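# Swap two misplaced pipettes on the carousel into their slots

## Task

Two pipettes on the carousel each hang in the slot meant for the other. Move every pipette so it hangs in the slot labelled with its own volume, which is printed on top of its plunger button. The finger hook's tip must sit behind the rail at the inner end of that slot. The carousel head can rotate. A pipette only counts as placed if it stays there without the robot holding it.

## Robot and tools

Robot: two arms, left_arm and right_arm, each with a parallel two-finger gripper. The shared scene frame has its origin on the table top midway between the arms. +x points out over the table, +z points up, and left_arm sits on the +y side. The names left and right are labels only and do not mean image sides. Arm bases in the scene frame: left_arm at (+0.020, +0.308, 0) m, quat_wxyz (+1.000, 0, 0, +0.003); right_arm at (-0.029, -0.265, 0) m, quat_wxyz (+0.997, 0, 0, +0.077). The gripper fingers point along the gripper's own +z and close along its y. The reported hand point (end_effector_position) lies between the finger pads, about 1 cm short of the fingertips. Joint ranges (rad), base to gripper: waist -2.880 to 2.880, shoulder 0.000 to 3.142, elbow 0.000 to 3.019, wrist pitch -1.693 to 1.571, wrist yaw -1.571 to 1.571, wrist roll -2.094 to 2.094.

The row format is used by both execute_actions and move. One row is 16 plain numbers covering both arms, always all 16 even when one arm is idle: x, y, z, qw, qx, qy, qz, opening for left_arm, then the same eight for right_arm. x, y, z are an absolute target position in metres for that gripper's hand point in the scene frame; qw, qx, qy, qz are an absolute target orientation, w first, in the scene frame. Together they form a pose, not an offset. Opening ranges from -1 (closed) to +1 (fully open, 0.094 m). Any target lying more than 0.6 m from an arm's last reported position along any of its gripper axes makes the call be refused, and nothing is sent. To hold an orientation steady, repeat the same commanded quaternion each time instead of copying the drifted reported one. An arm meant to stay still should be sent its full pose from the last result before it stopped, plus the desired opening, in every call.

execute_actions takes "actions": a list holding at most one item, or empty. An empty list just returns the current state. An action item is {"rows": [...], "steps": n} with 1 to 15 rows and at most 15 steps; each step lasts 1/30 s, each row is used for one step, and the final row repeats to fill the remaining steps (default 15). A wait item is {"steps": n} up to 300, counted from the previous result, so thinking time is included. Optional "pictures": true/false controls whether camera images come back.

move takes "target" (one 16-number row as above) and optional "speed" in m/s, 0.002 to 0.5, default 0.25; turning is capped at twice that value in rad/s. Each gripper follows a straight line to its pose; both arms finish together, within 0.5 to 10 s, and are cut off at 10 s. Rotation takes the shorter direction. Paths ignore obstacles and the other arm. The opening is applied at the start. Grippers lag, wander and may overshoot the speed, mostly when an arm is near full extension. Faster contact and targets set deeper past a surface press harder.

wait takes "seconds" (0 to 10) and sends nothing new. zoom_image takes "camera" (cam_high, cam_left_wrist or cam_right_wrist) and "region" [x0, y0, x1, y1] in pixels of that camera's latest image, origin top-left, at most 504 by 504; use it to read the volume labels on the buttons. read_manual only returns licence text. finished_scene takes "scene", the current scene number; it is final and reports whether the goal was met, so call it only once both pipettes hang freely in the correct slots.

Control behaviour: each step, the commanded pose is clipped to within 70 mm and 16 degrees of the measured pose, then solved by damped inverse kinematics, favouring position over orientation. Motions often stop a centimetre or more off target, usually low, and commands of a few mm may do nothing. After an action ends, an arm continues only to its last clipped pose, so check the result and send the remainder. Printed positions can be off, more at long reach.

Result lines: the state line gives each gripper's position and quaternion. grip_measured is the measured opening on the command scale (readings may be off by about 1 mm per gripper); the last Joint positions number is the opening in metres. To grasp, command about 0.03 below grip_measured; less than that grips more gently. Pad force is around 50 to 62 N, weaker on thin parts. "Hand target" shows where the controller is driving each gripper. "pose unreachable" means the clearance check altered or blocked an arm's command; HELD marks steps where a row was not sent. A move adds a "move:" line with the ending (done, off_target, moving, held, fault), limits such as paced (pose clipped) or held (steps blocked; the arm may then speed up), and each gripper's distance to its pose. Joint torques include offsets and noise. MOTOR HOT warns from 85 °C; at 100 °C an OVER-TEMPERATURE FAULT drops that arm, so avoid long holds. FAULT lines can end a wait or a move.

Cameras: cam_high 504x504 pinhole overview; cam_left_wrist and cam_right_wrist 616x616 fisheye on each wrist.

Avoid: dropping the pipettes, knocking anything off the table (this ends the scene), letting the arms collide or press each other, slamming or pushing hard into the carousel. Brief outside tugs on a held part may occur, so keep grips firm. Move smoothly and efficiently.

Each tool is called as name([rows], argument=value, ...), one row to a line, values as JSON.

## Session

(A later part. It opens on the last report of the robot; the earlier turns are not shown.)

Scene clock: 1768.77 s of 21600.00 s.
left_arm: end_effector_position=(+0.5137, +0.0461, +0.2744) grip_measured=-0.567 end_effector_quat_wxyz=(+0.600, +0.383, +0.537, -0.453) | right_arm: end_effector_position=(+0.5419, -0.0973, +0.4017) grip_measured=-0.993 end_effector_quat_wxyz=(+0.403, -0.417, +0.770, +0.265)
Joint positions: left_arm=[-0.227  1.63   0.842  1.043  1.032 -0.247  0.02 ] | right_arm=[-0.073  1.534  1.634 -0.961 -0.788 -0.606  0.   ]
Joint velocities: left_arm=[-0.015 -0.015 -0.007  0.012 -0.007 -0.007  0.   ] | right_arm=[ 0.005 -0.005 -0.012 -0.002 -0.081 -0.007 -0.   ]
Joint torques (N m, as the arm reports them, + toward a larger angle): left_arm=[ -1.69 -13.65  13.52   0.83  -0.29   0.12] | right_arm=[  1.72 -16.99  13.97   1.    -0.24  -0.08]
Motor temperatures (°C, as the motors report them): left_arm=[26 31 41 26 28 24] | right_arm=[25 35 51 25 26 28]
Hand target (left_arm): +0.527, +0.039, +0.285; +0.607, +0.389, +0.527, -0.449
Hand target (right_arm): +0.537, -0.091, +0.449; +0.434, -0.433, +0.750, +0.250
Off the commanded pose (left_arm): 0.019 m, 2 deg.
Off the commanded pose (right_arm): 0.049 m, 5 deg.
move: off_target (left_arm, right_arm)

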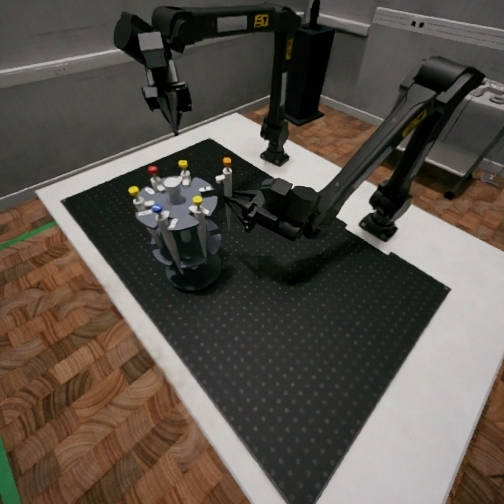

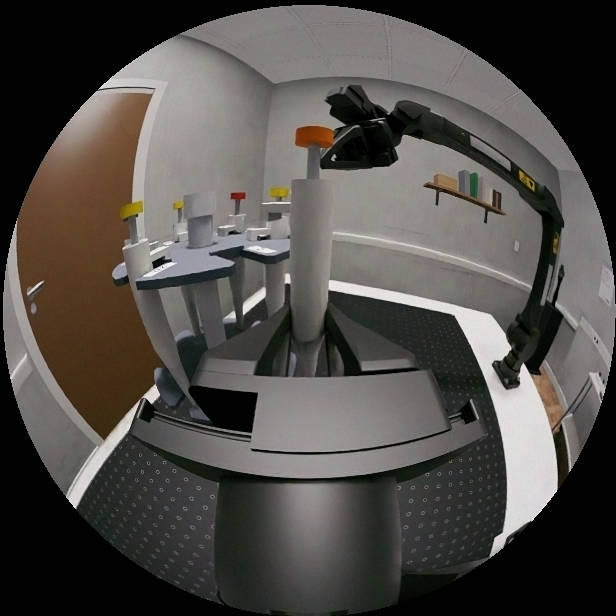

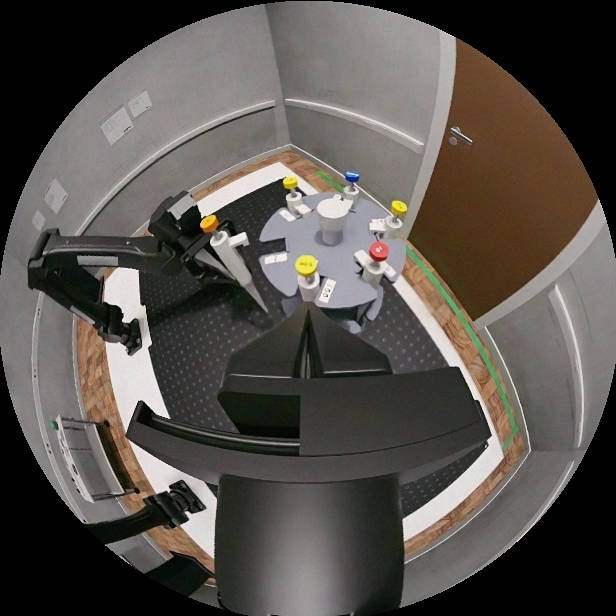

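move(target=[0.548,0.033,0.284,0.6075,0.3903,0.5281,-0.4490,-0.605, 0.54,-0.09,0.45,0.4330,-0.4330,0.75,0.25,-1], speed=0.02)

zoom_image(camera="cam_right_wrist", region=[190,170,370,320])

Scene clock: 1780.37 s of 21600.00 s.
left_arm: end_effector_position=(+0.5341, +0.0409, +0.2736) grip_measured=-0.567 end_effector_quat_wxyz=(+0.600, +0.383, +0.538, -0.452) | right_arm: end_effector_position=(+0.5419, -0.0973, +0.4017) grip_measured=-0.993 end_effector_quat_wxyz=(+0.403, -0.417, +0.770, +0.265)
Joint positions: left_arm=[-0.228  1.676  0.902  1.026  1.03  -0.245  0.02 ] | right_arm=[-0.073  1.534  1.634 -0.961 -0.788 -0.606  0.   ]
Joint velocities: left_arm=[-0.015 -0.005 -0.002  0.002  0.037 -0.022 -0.   ] | right_arm=[-0.005 -0.015 -0.012 -0.012  0.007  0.066  0.   ]
Joint torques (N m, as the arm reports them, + toward a larger angle): left_arm=[ -1.41 -13.85  13.8    0.67  -0.31   0.12] | right_arm=[  1.57 -16.99  14.05   0.91  -0.24  -0.06]
Motor temperatures (°C, as the motors report them): left_arm=[26 31 42 26 28 24] | right_arm=[25 35 53 25 26 28]
Hand target (left_arm): +0.547, +0.033, +0.284; +0.607, +0.390, +0.527, -0.449
Hand target (right_arm): +0.537, -0.091, +0.449; +0.434, -0.433, +0.750, +0.250
Off the commanded pose (left_arm): 0.019 m, 2 deg.
Off the commanded pose (right_arm): 0.049 m, 5 deg.
After step 90, 5.93 s passed at rest.
move: off_target (left_arm, right_arm)

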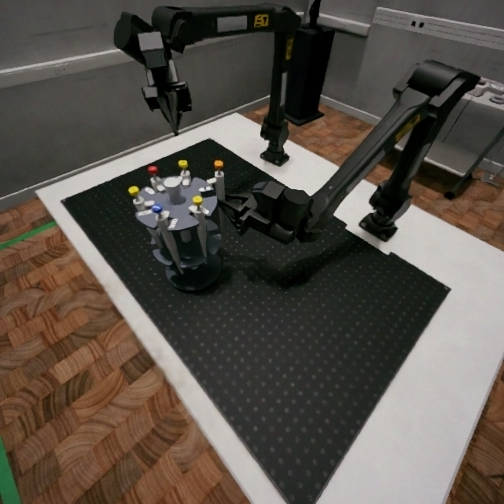

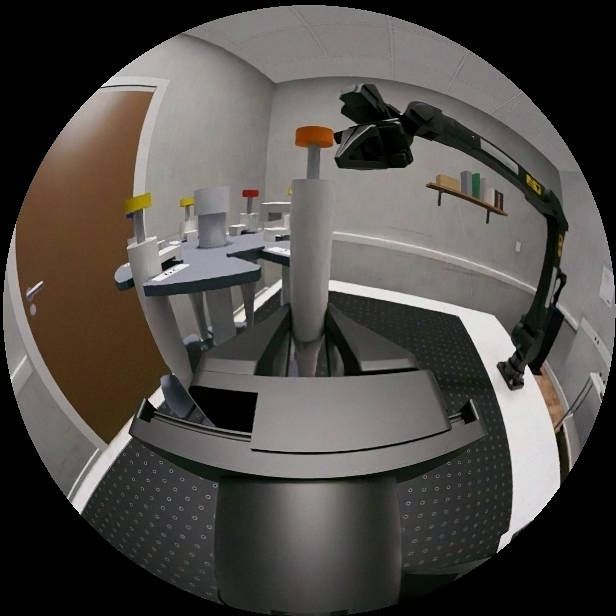

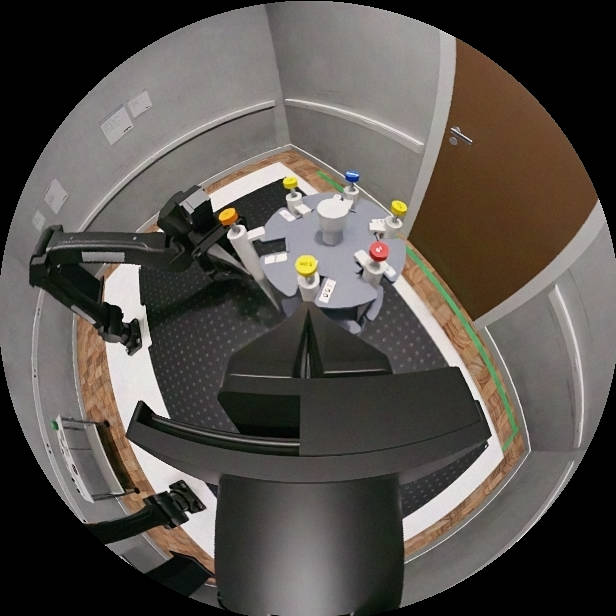

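Region (190, 170, 370, 320) of cam_right_wrist's 616x616 image, scaled by 2.800, with more detail than that image has.

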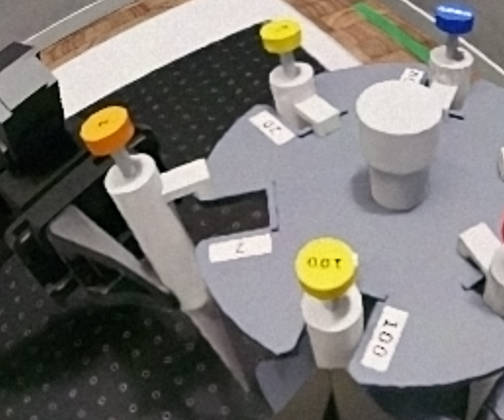

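move(target=[0.562,0.028,0.283,0.6075,0.3903,0.5281,-0.4490,-0.605, 0.54,-0.09,0.45,0.4330,-0.4330,0.75,0.25,-1], speed=0.02)

zoom_image(camera="cam_right_wrist", region=[190,170,370,320])

Scene clock: 1785.53 s of 21600.00 s.
left_arm: end_effector_position=(+0.5482, +0.0369, +0.2725) grip_measured=-0.567 end_effector_quat_wxyz=(+0.600, +0.383, +0.538, -0.452) | right_arm: end_effector_position=(+0.5419, -0.0973, +0.4017) grip_measured=-0.993 end_effector_quat_wxyz=(+0.403, -0.417, +0.770, +0.265)
Joint positions: left_arm=[-0.23   1.708  0.944  1.014  1.027 -0.243  0.02 ] | right_arm=[-0.073  1.534  1.634 -0.961 -0.788 -0.606  0.   ]
Joint velocities: left_arm=[-0.005 -0.005 -0.002 -0.002 -0.037  0.051 -0.001] | right_arm=[ 0.005 -0.024 -0.007 -0.017 -0.022 -0.051 -0.   ]
Joint torques (N m, as the arm reports them, + toward a larger angle): left_arm=[ -1.77 -14.85  14.14   0.91  -0.32   0.18] | right_arm=[  1.87 -16.81  14.05   0.96  -0.22  -0.05]
Motor temperatures (°C, as the motors report them): left_arm=[26 31 42 26 28 24] | right_arm=[25 35 53 25 26 28]
Hand target (left_arm): +0.561, +0.028, +0.283; +0.607, +0.390, +0.528, -0.449
Hand target (right_arm): +0.537, -0.091, +0.449; +0.434, -0.433, +0.750, +0.250
Off the commanded pose (left_arm): 0.019 m, 2 deg.
Off the commanded pose (right_arm): 0.049 m, 5 deg.
move: off_target (left_arm, right_arm)

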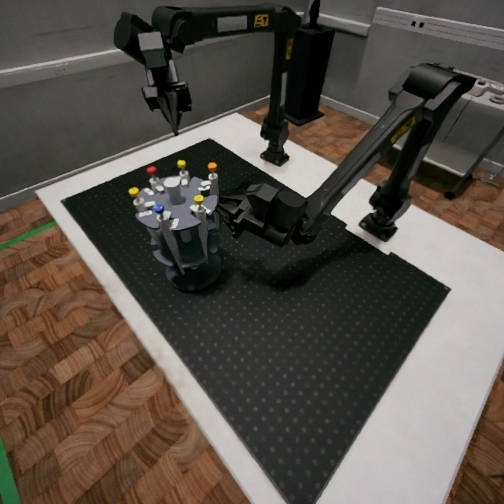

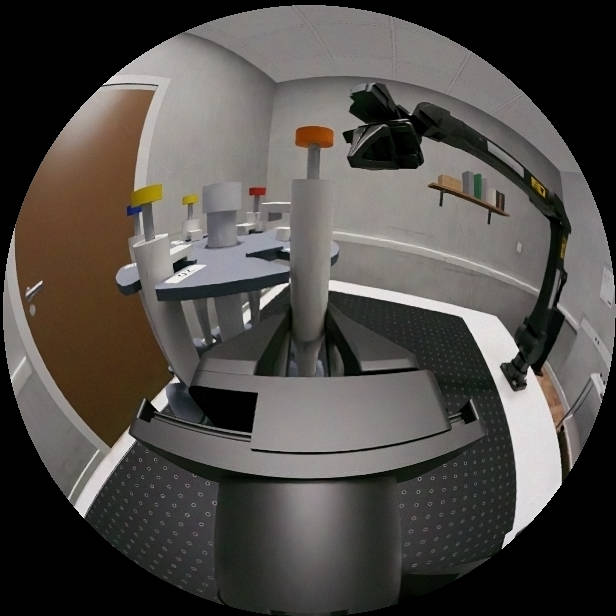

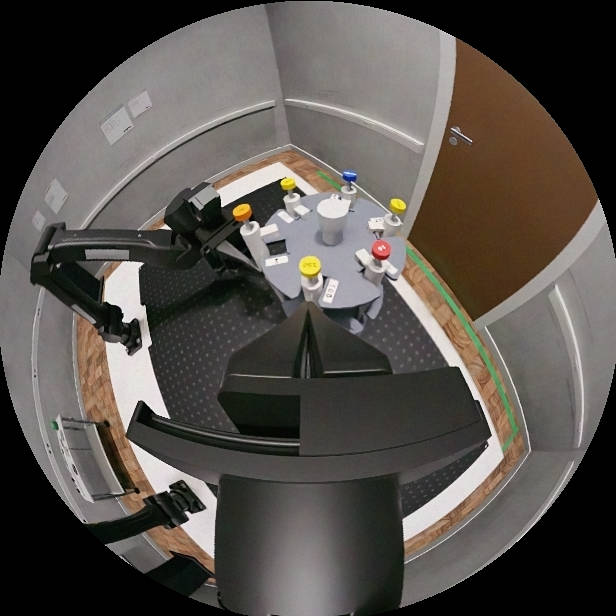

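Region (190, 170, 370, 320) of cam_right_wrist's 616x616 image, scaled by 2.800, with more detail than that image has.

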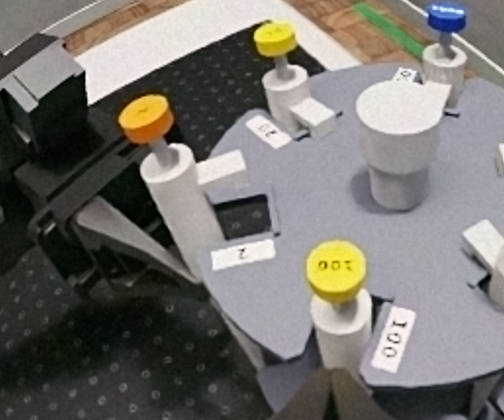

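move(target=[0.575,0.025,0.282,0.6075,0.3903,0.5281,-0.4490,-0.605, 0.54,-0.09,0.45,0.4330,-0.4330,0.75,0.25,-1], speed=0.02)

zoom_image(camera="cam_right_wrist", region=[190,170,370,320])

Scene clock: 1791.00 s of 21600.00 s.
left_arm: end_effector_position=(+0.5612, +0.0335, +0.2721) grip_measured=-0.567 end_effector_quat_wxyz=(+0.600, +0.383, +0.537, -0.452) | right_arm: end_effector_position=(+0.5419, -0.0973, +0.4017) grip_measured=-0.993 end_effector_quat_wxyz=(+0.403, -0.417, +0.770, +0.265)
Joint positions: left_arm=[-0.231  1.737  0.984  1.004  1.027 -0.243  0.02 ] | right_arm=[-0.073  1.534  1.634 -0.961 -0.788 -0.606  0.   ]
Joint velocities: left_arm=[-0.005 -0.005  0.017 -0.012 -0.066 -0.022  0.   ] | right_arm=[-0.005 -0.024  0.027 -0.012  0.007  0.022 -0.002]
Joint torques (N m, as the arm reports them, + toward a larger angle): left_arm=[ -1.49 -15.36  14.12   0.76  -0.3    0.14] | right_arm=[  1.82 -16.81  13.92   1.1   -0.25  -0.04]
Motor temperatures (°C, as the motors report them): left_arm=[26 31 42 26 28 24] | right_arm=[25 35 53 25 26 28]
Hand target (left_arm): +0.574, +0.025, +0.282; +0.607, +0.390, +0.528, -0.449
Hand target (right_arm): +0.537, -0.091, +0.449; +0.434, -0.433, +0.750, +0.250
Off the commanded pose (left_arm): 0.019 m, 2 deg.
Off the commanded pose (right_arm): 0.049 m, 5 deg.
move: off_target (left_arm, right_arm)

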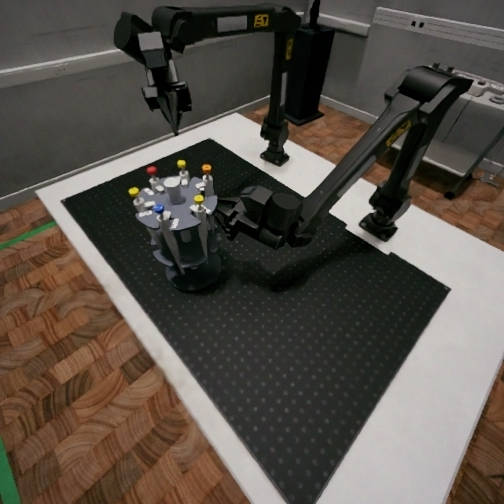

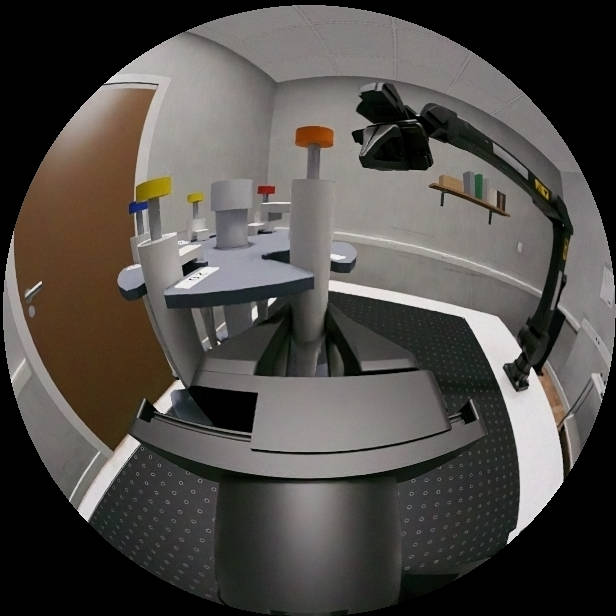

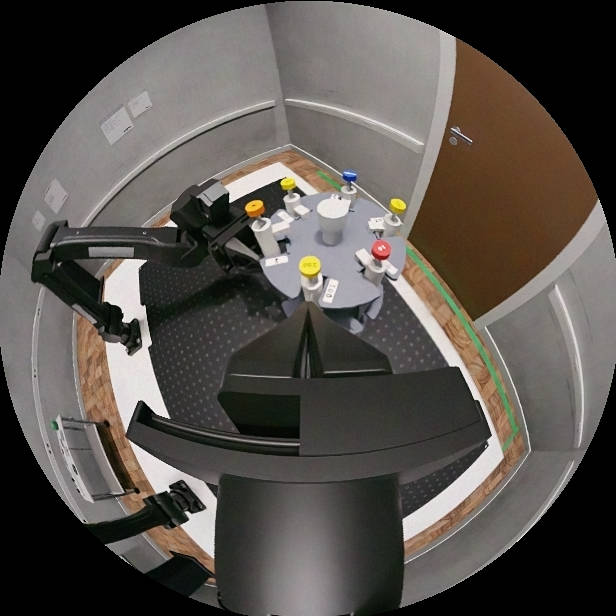

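Region (190, 170, 370, 320) of cam_right_wrist's 616x616 image, scaled by 2.800, with more detail than that image has.

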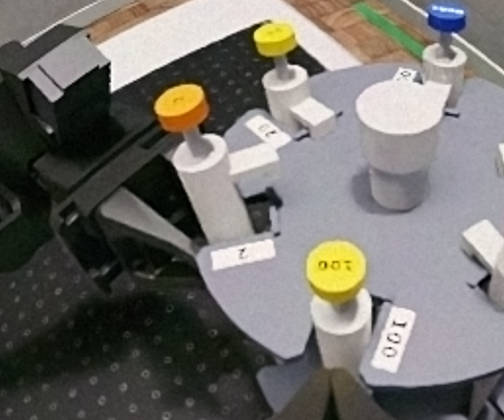

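move(target=[0.583,0.023,0.281,0.6075,0.3903,0.5281,-0.4490,-0.605, 0.54,-0.09,0.45,0.4330,-0.4330,0.75,0.25,-1], speed=0.015)

zoom_image(camera="cam_right_wrist", region=[190,170,370,320])

Scene clock: 1796.93 s of 21600.00 s.
left_arm: end_effector_position=(+0.5687, +0.0310, +0.2710) grip_measured=-0.567 end_effector_quat_wxyz=(+0.600, +0.383, +0.537, -0.452) | right_arm: end_effector_position=(+0.5419, -0.0973, +0.4017) grip_measured=-0.993 end_effector_quat_wxyz=(+0.403, -0.417, +0.770, +0.265)
Joint positions: left_arm=[-0.232  1.755  1.008  0.998  1.027 -0.243  0.02 ] | right_arm=[-0.073  1.534  1.634 -0.961 -0.788 -0.606  0.   ]
Joint velocities: left_arm=[-0.005  0.005 -0.007  0.002 -0.037  0.022 -0.   ] | right_arm=[-0.005 -0.015 -0.002 -0.002  0.022 -0.007 -0.001]
Joint torques (N m, as the arm reports them, + toward a larger angle): left_arm=[ -1.74 -15.82  14.23   0.88  -0.3    0.1 ] | right_arm=[  1.83 -17.15  14.12   0.94  -0.24  -0.04]
Motor temperatures (°C, as the motors report them): left_arm=[26 31 42 26 28 24] | right_arm=[25 35 53 25 26 28]
Hand target (left_arm): +0.582, +0.023, +0.281; +0.607, +0.390, +0.528, -0.449
Hand target (right_arm): +0.537, -0.091, +0.449; +0.434, -0.433, +0.750, +0.250
Off the commanded pose (left_arm): 0.019 m, 2 deg.
Off the commanded pose (right_arm): 0.049 m, 5 deg.
move: off_target (left_arm, right_arm)

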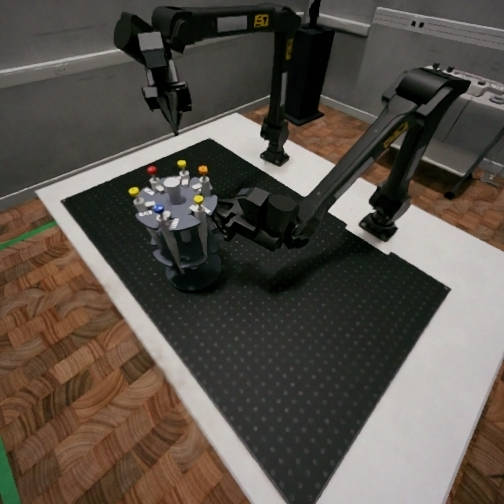

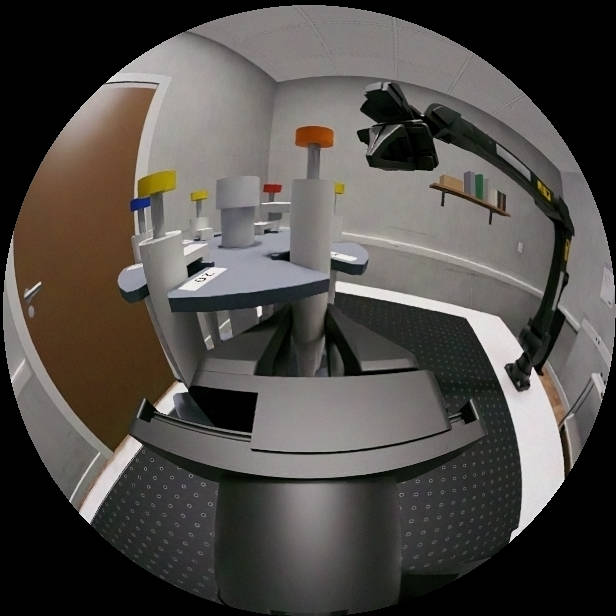

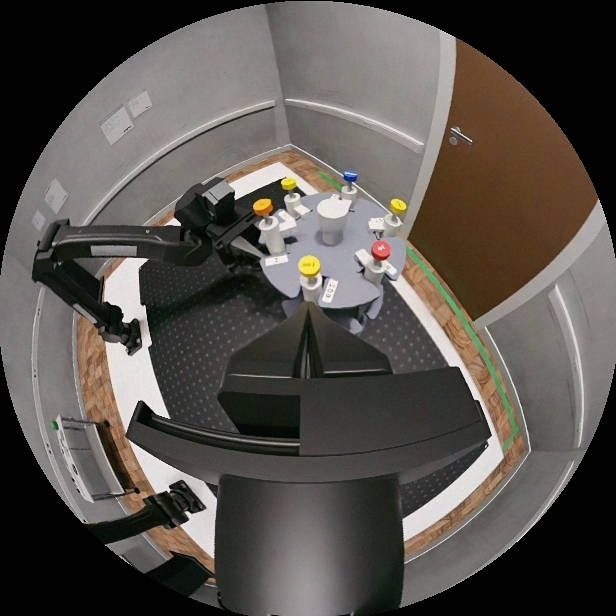

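Region (190, 170, 370, 320) of cam_right_wrist's 616x616 image, scaled by 2.800, with more detail than that image has.

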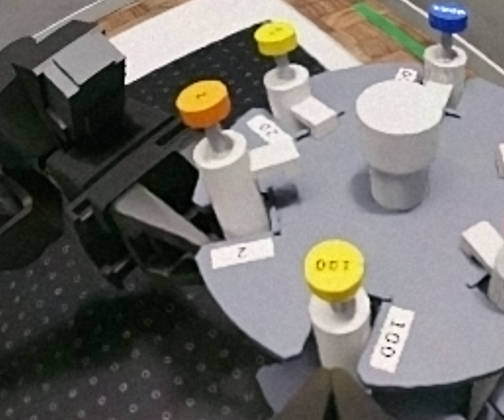

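move(target=[0.579,0.023,0.256,0.6075,0.3903,0.5281,-0.4490,-0.605, 0.54,-0.09,0.45,0.4330,-0.4330,0.75,0.25,-1], speed=0.015)

Scene clock: 1802.13 s of 21600.00 s.
left_arm: end_effector_position=(+0.5694, +0.0281, +0.2597) grip_measured=-0.567 end_effector_quat_wxyz=(+0.599, +0.386, +0.535, -0.454) | right_arm: end_effector_position=(+0.5419, -0.0973, +0.4017) grip_measured=-0.993 end_effector_quat_wxyz=(+0.403, -0.417, +0.770, +0.265)
Joint positions: left_arm=[-0.236  1.783  1.008  1.03   1.031 -0.244  0.02 ] | right_arm=[-0.073  1.534  1.634 -0.961 -0.788 -0.606  0.   ]
Joint velocities: left_arm=[-0.024  0.005  0.002 -0.002  0.007 -0.007  0.001] | right_arm=[-0.015 -0.005 -0.012  0.012 -0.007 -0.007 -0.001]
Joint torques (N m, as the arm reports them, + toward a larger angle): left_arm=[ -1.2  -14.9   11.43   1.85  -0.55   0.16] | right_arm=[  2.26 -17.18  14.01   1.07  -0.26  -0.07]
Motor temperatures (°C, as the motors report them): left_arm=[26 31 42 26 28 24] | right_arm=[25 35 53 25 26 28]
Hand target (left_arm): +0.578, +0.023, +0.256; +0.607, +0.390, +0.528, -0.449
Hand target (right_arm): +0.537, -0.091, +0.449; +0.434, -0.433, +0.750, +0.250
Off the commanded pose (left_arm): 0.012 m, 2 deg.
Off the commanded pose (right_arm): 0.049 m, 5 deg.
move: off_target (left_arm, right_arm)

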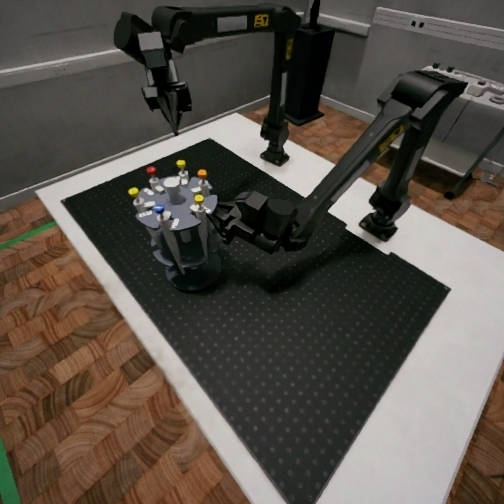

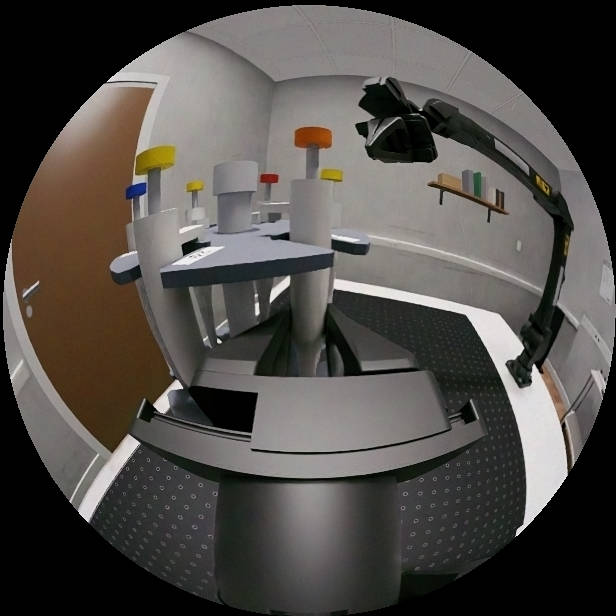

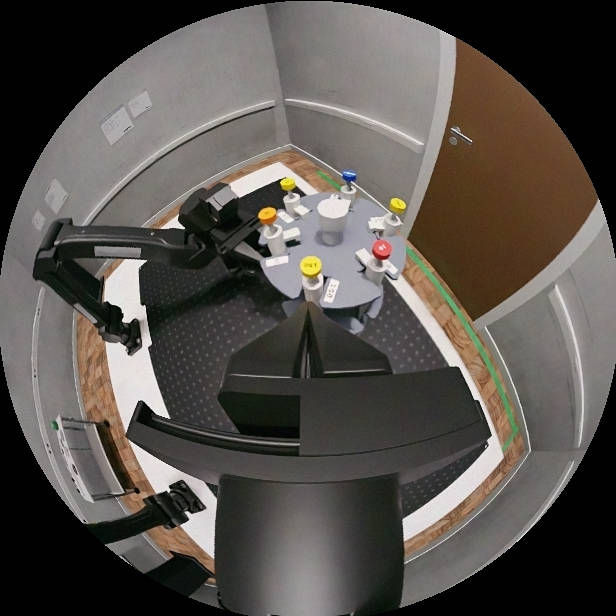

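move(target=[0.574,0.024,0.247,0.6075,0.3903,0.5281,-0.4490,-0.605, 0.54,-0.09,0.45,0.4330,-0.4330,0.75,0.25,-1], speed=0.015)

zoom_image(camera="cam_left_wrist", region=[200,130,400,300])

zoom_image(camera="cam_right_wrist", region=[230,180,350,290])

Scene clock: 1808.10 s of 21600.00 s.
left_arm: end_effector_position=(+0.5691, +0.0278, +0.2581) grip_measured=-0.567 end_effector_quat_wxyz=(+0.601, +0.387, +0.531, -0.455) | right_arm: end_effector_position=(+0.5419, -0.0973, +0.4017) grip_measured=-0.993 end_effector_quat_wxyz=(+0.403, -0.417, +0.770, +0.265)
Joint positions: left_arm=[-0.236  1.793  1.008  1.055  1.033 -0.251  0.02 ] | right_arm=[-0.073  1.534  1.634 -0.961 -0.788 -0.606  0.   ]
Joint velocities: left_arm=[-0.005 -0.005 -0.012 -0.002  0.081  0.022 -0.001] | right_arm=[-0.015  0.005 -0.012 -0.002  0.066 -0.007 -0.001]
Joint torques (N m, as the arm reports them, + toward a larger angle): left_arm=[ -0.85 -15.21   9.44   2.07  -0.59   0.24] | right_arm=[  1.69 -16.67  14.06   1.04  -0.25  -0.05]
Motor temperatures (°C, as the motors report them): left_arm=[26 31 41 26 28 24] | right_arm=[25 35 54 25 26 28]
Hand target (left_arm): +0.574, +0.024, +0.247; +0.607, +0.390, +0.528, -0.448
Hand target (right_arm): +0.537, -0.091, +0.449; +0.434, -0.433, +0.750, +0.250
Off the commanded pose (left_arm): 0.013 m, 1 deg.
Off the commanded pose (right_arm): 0.049 m, 5 deg.
move: off_target (left_arm, right_arm)

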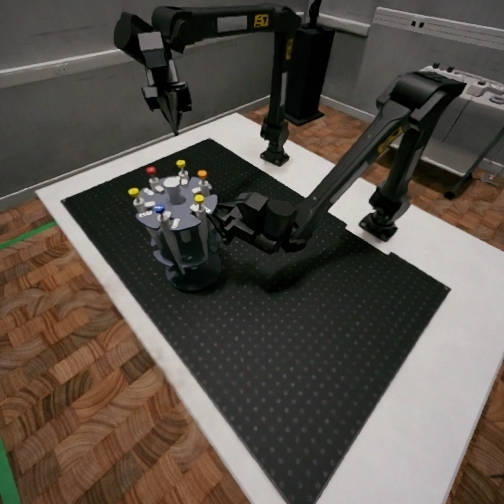

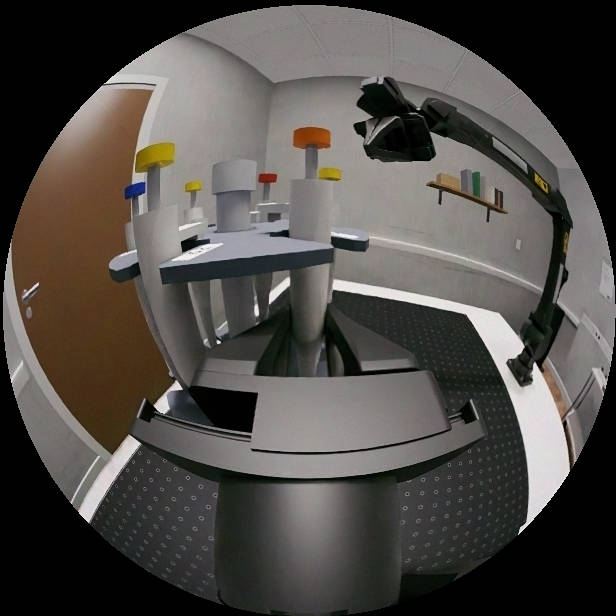

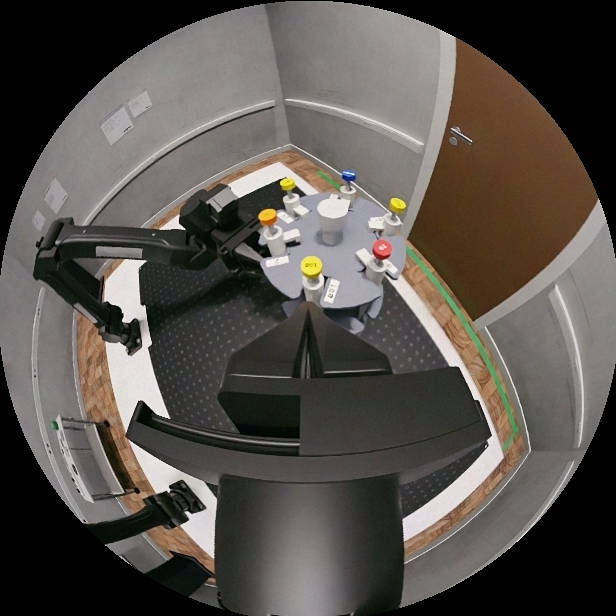

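Region (200, 130, 400, 300) of cam_left_wrist's 616x616 image, scaled by 2.520, with more detail than that image has; it fills the top 428 rows of this view, and the rest is white.

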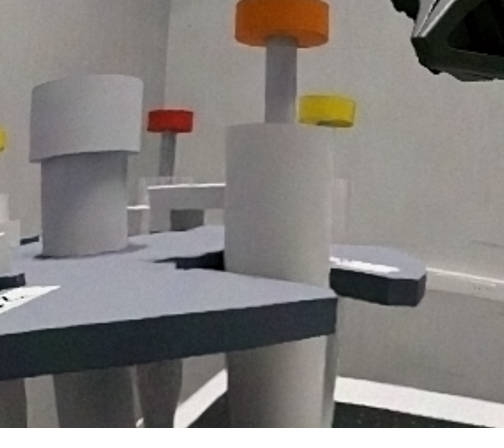

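Region (230, 180, 350, 290) of cam_right_wrist's 616x616 image, scaled by 4.200, with more detail than that image has; it fills the top 462 rows of this view, and the rest is white.

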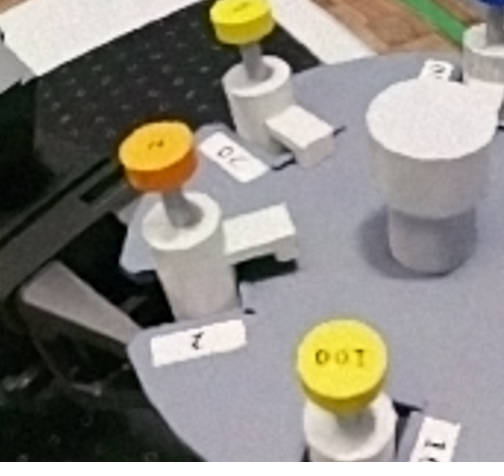

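move(target=[0.569,0.025,0.238,0.6075,0.3903,0.5281,-0.4490,-0.605, 0.54,-0.09,0.45,0.4330,-0.4330,0.75,0.25,-1], speed=0.015)

zoom_image(camera="cam_left_wrist", region=[200,130,400,300])

Scene clock: 1813.93 s of 21600.00 s.
left_arm: end_effector_position=(+0.5677, +0.0278, +0.2534) grip_measured=-0.567 end_effector_quat_wxyz=(+0.603, +0.389, +0.527, -0.455) | right_arm: end_effector_position=(+0.5419, -0.0973, +0.4017) grip_measured=-0.993 end_effector_quat_wxyz=(+0.403, -0.417, +0.770, +0.265)
Joint positions: left_arm=[-0.237  1.804  1.002  1.083  1.035 -0.255  0.02 ] | right_arm=[-0.073  1.534  1.634 -0.961 -0.788 -0.606  0.   ]
Joint velocities: left_arm=[-0.005 -0.005 -0.007  0.007 -0.022  0.022  0.   ] | right_arm=[-0.015 -0.005 -0.012 -0.017  0.095 -0.066 -0.001]
Joint torques (N m, as the arm reports them, + toward a larger angle): left_arm=[ -1.15 -15.78   8.15   1.96  -0.63   0.24] | right_arm=[  1.68 -17.15  14.06   1.14  -0.26  -0.08]
Motor temperatures (°C, as the motors report them): left_arm=[26 31 41 26 28 24] | right_arm=[25 35 54 25 26 28]
Hand target (left_arm): +0.569, +0.025, +0.238; +0.606, +0.390, +0.528, -0.449
Hand target (right_arm): +0.537, -0.091, +0.449; +0.434, -0.433, +0.750, +0.250
Off the commanded pose (left_arm): 0.016 m, 1 deg.
Off the commanded pose (right_arm): 0.049 m, 5 deg.
move: off_target (left_arm, right_arm)

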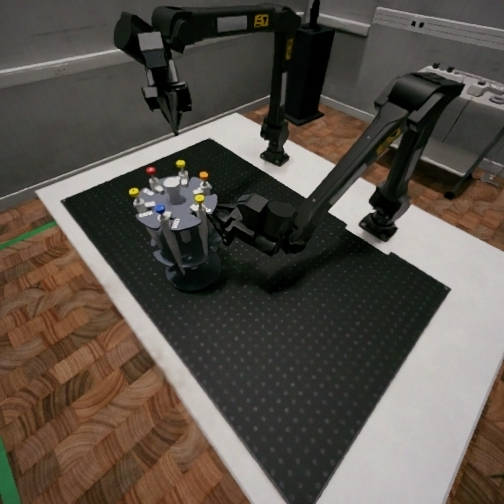

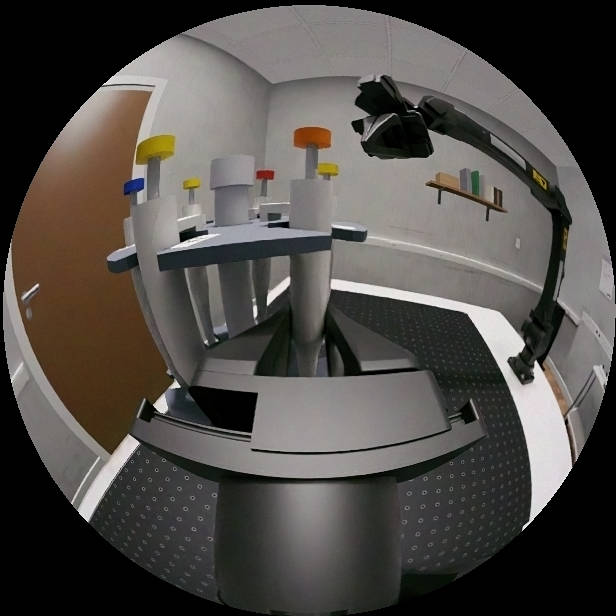

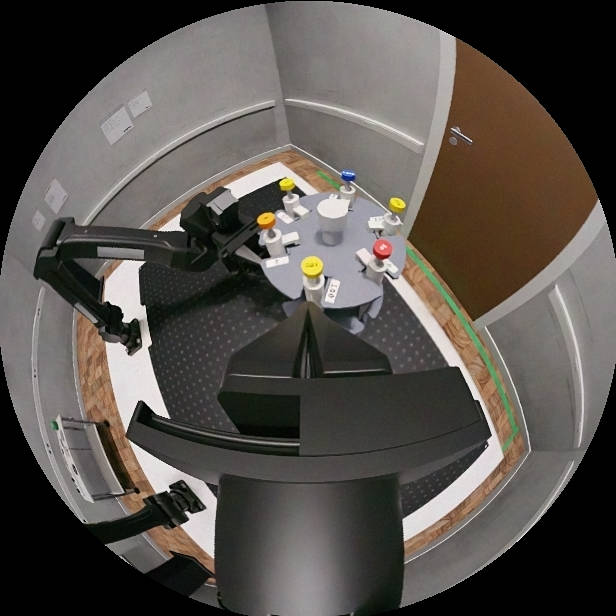

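Region (200, 130, 400, 300) of cam_left_wrist's 616x616 image, scaled by 2.520, with more detail than that image has; it fills the top 428 rows of this view, and the rest is white.

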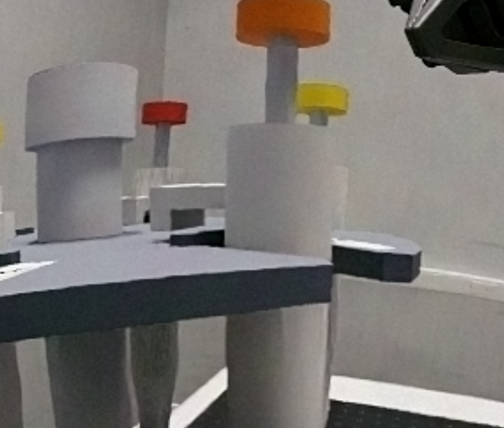

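move(target=[0.568,0.025,0.233,0.6075,0.3903,0.5281,-0.4490,-0.605, 0.54,-0.09,0.45,0.4330,-0.4330,0.75,0.25,-1], speed=0.015)

zoom_image(camera="cam_left_wrist", region=[200,130,400,300])

Scene clock: 1819.33 s of 21600.00 s.
left_arm: end_effector_position=(+0.5671, +0.0276, +0.2510) grip_measured=-0.567 end_effector_quat_wxyz=(+0.605, +0.389, +0.526, -0.455) | right_arm: end_effector_position=(+0.5419, -0.0973, +0.4017) grip_measured=-0.993 end_effector_quat_wxyz=(+0.403, -0.417, +0.770, +0.265)
Joint positions: left_arm=[-0.237  1.81   0.999  1.098  1.033 -0.255  0.02 ] | right_arm=[-0.073  1.534  1.634 -0.961 -0.788 -0.606  0.   ]
Joint velocities: left_arm=[ 0.005 -0.005  0.017 -0.012  0.066  0.037  0.001] | right_arm=[ 0.005  0.015  0.017  0.002  0.051  0.037 -0.001]
Joint torques (N m, as the arm reports them, + toward a larger angle): left_arm=[ -1.38 -15.16   7.49   2.12  -0.63   0.27] | right_arm=[  1.76 -17.04  14.14   1.01  -0.26  -0.05]
Motor temperatures (°C, as the motors report them): left_arm=[26 31 40 26 28 24] | right_arm=[25 35 54 25 26 28]
Hand target (left_arm): +0.568, +0.025, +0.233; +0.607, +0.390, +0.528, -0.448
Hand target (right_arm): +0.537, -0.091, +0.449; +0.434, -0.433, +0.750, +0.250
Off the commanded pose (left_arm): 0.018 m, 1 deg.
Off the commanded pose (right_arm): 0.049 m, 5 deg.
move: off_target (left_arm, right_arm)

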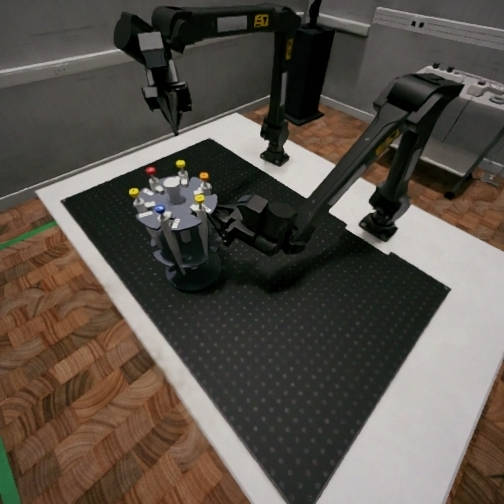

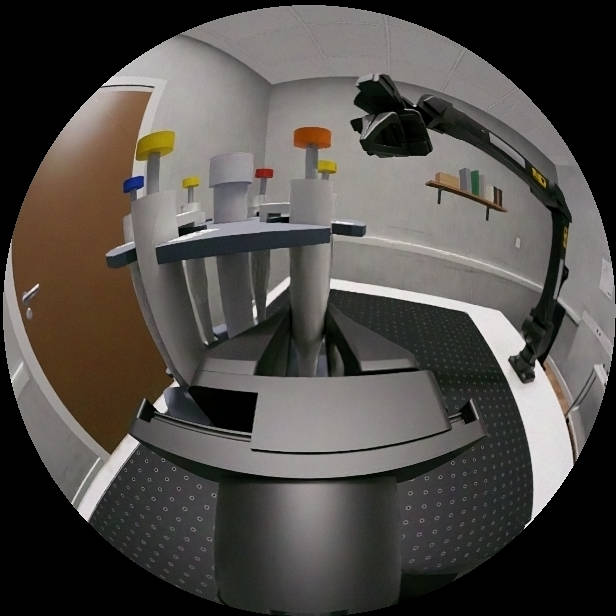

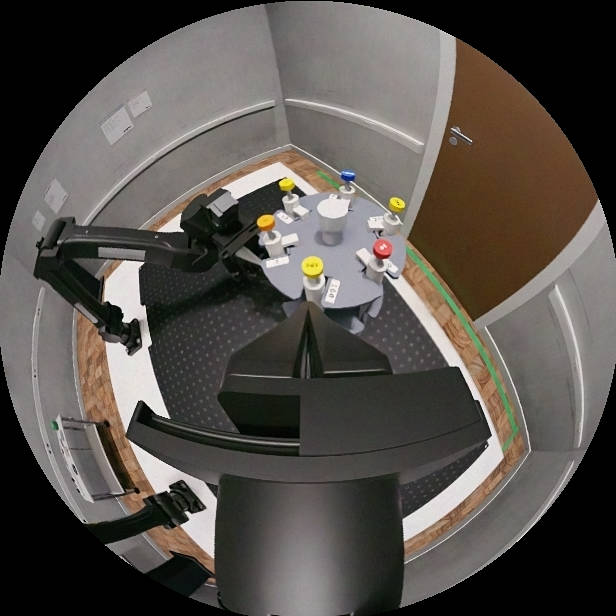

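Region (200, 130, 400, 300) of cam_left_wrist's 616x616 image, scaled by 2.520, with more detail than that image has; it fills the top 428 rows of this view, and the rest is white.

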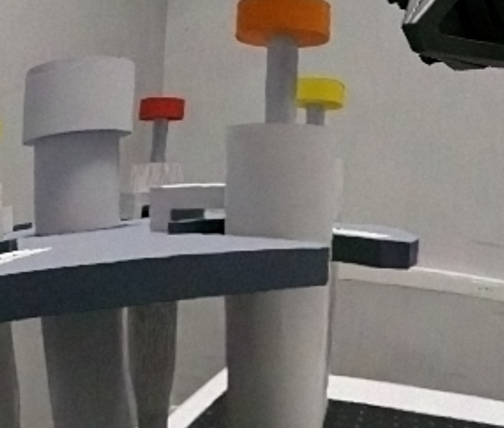

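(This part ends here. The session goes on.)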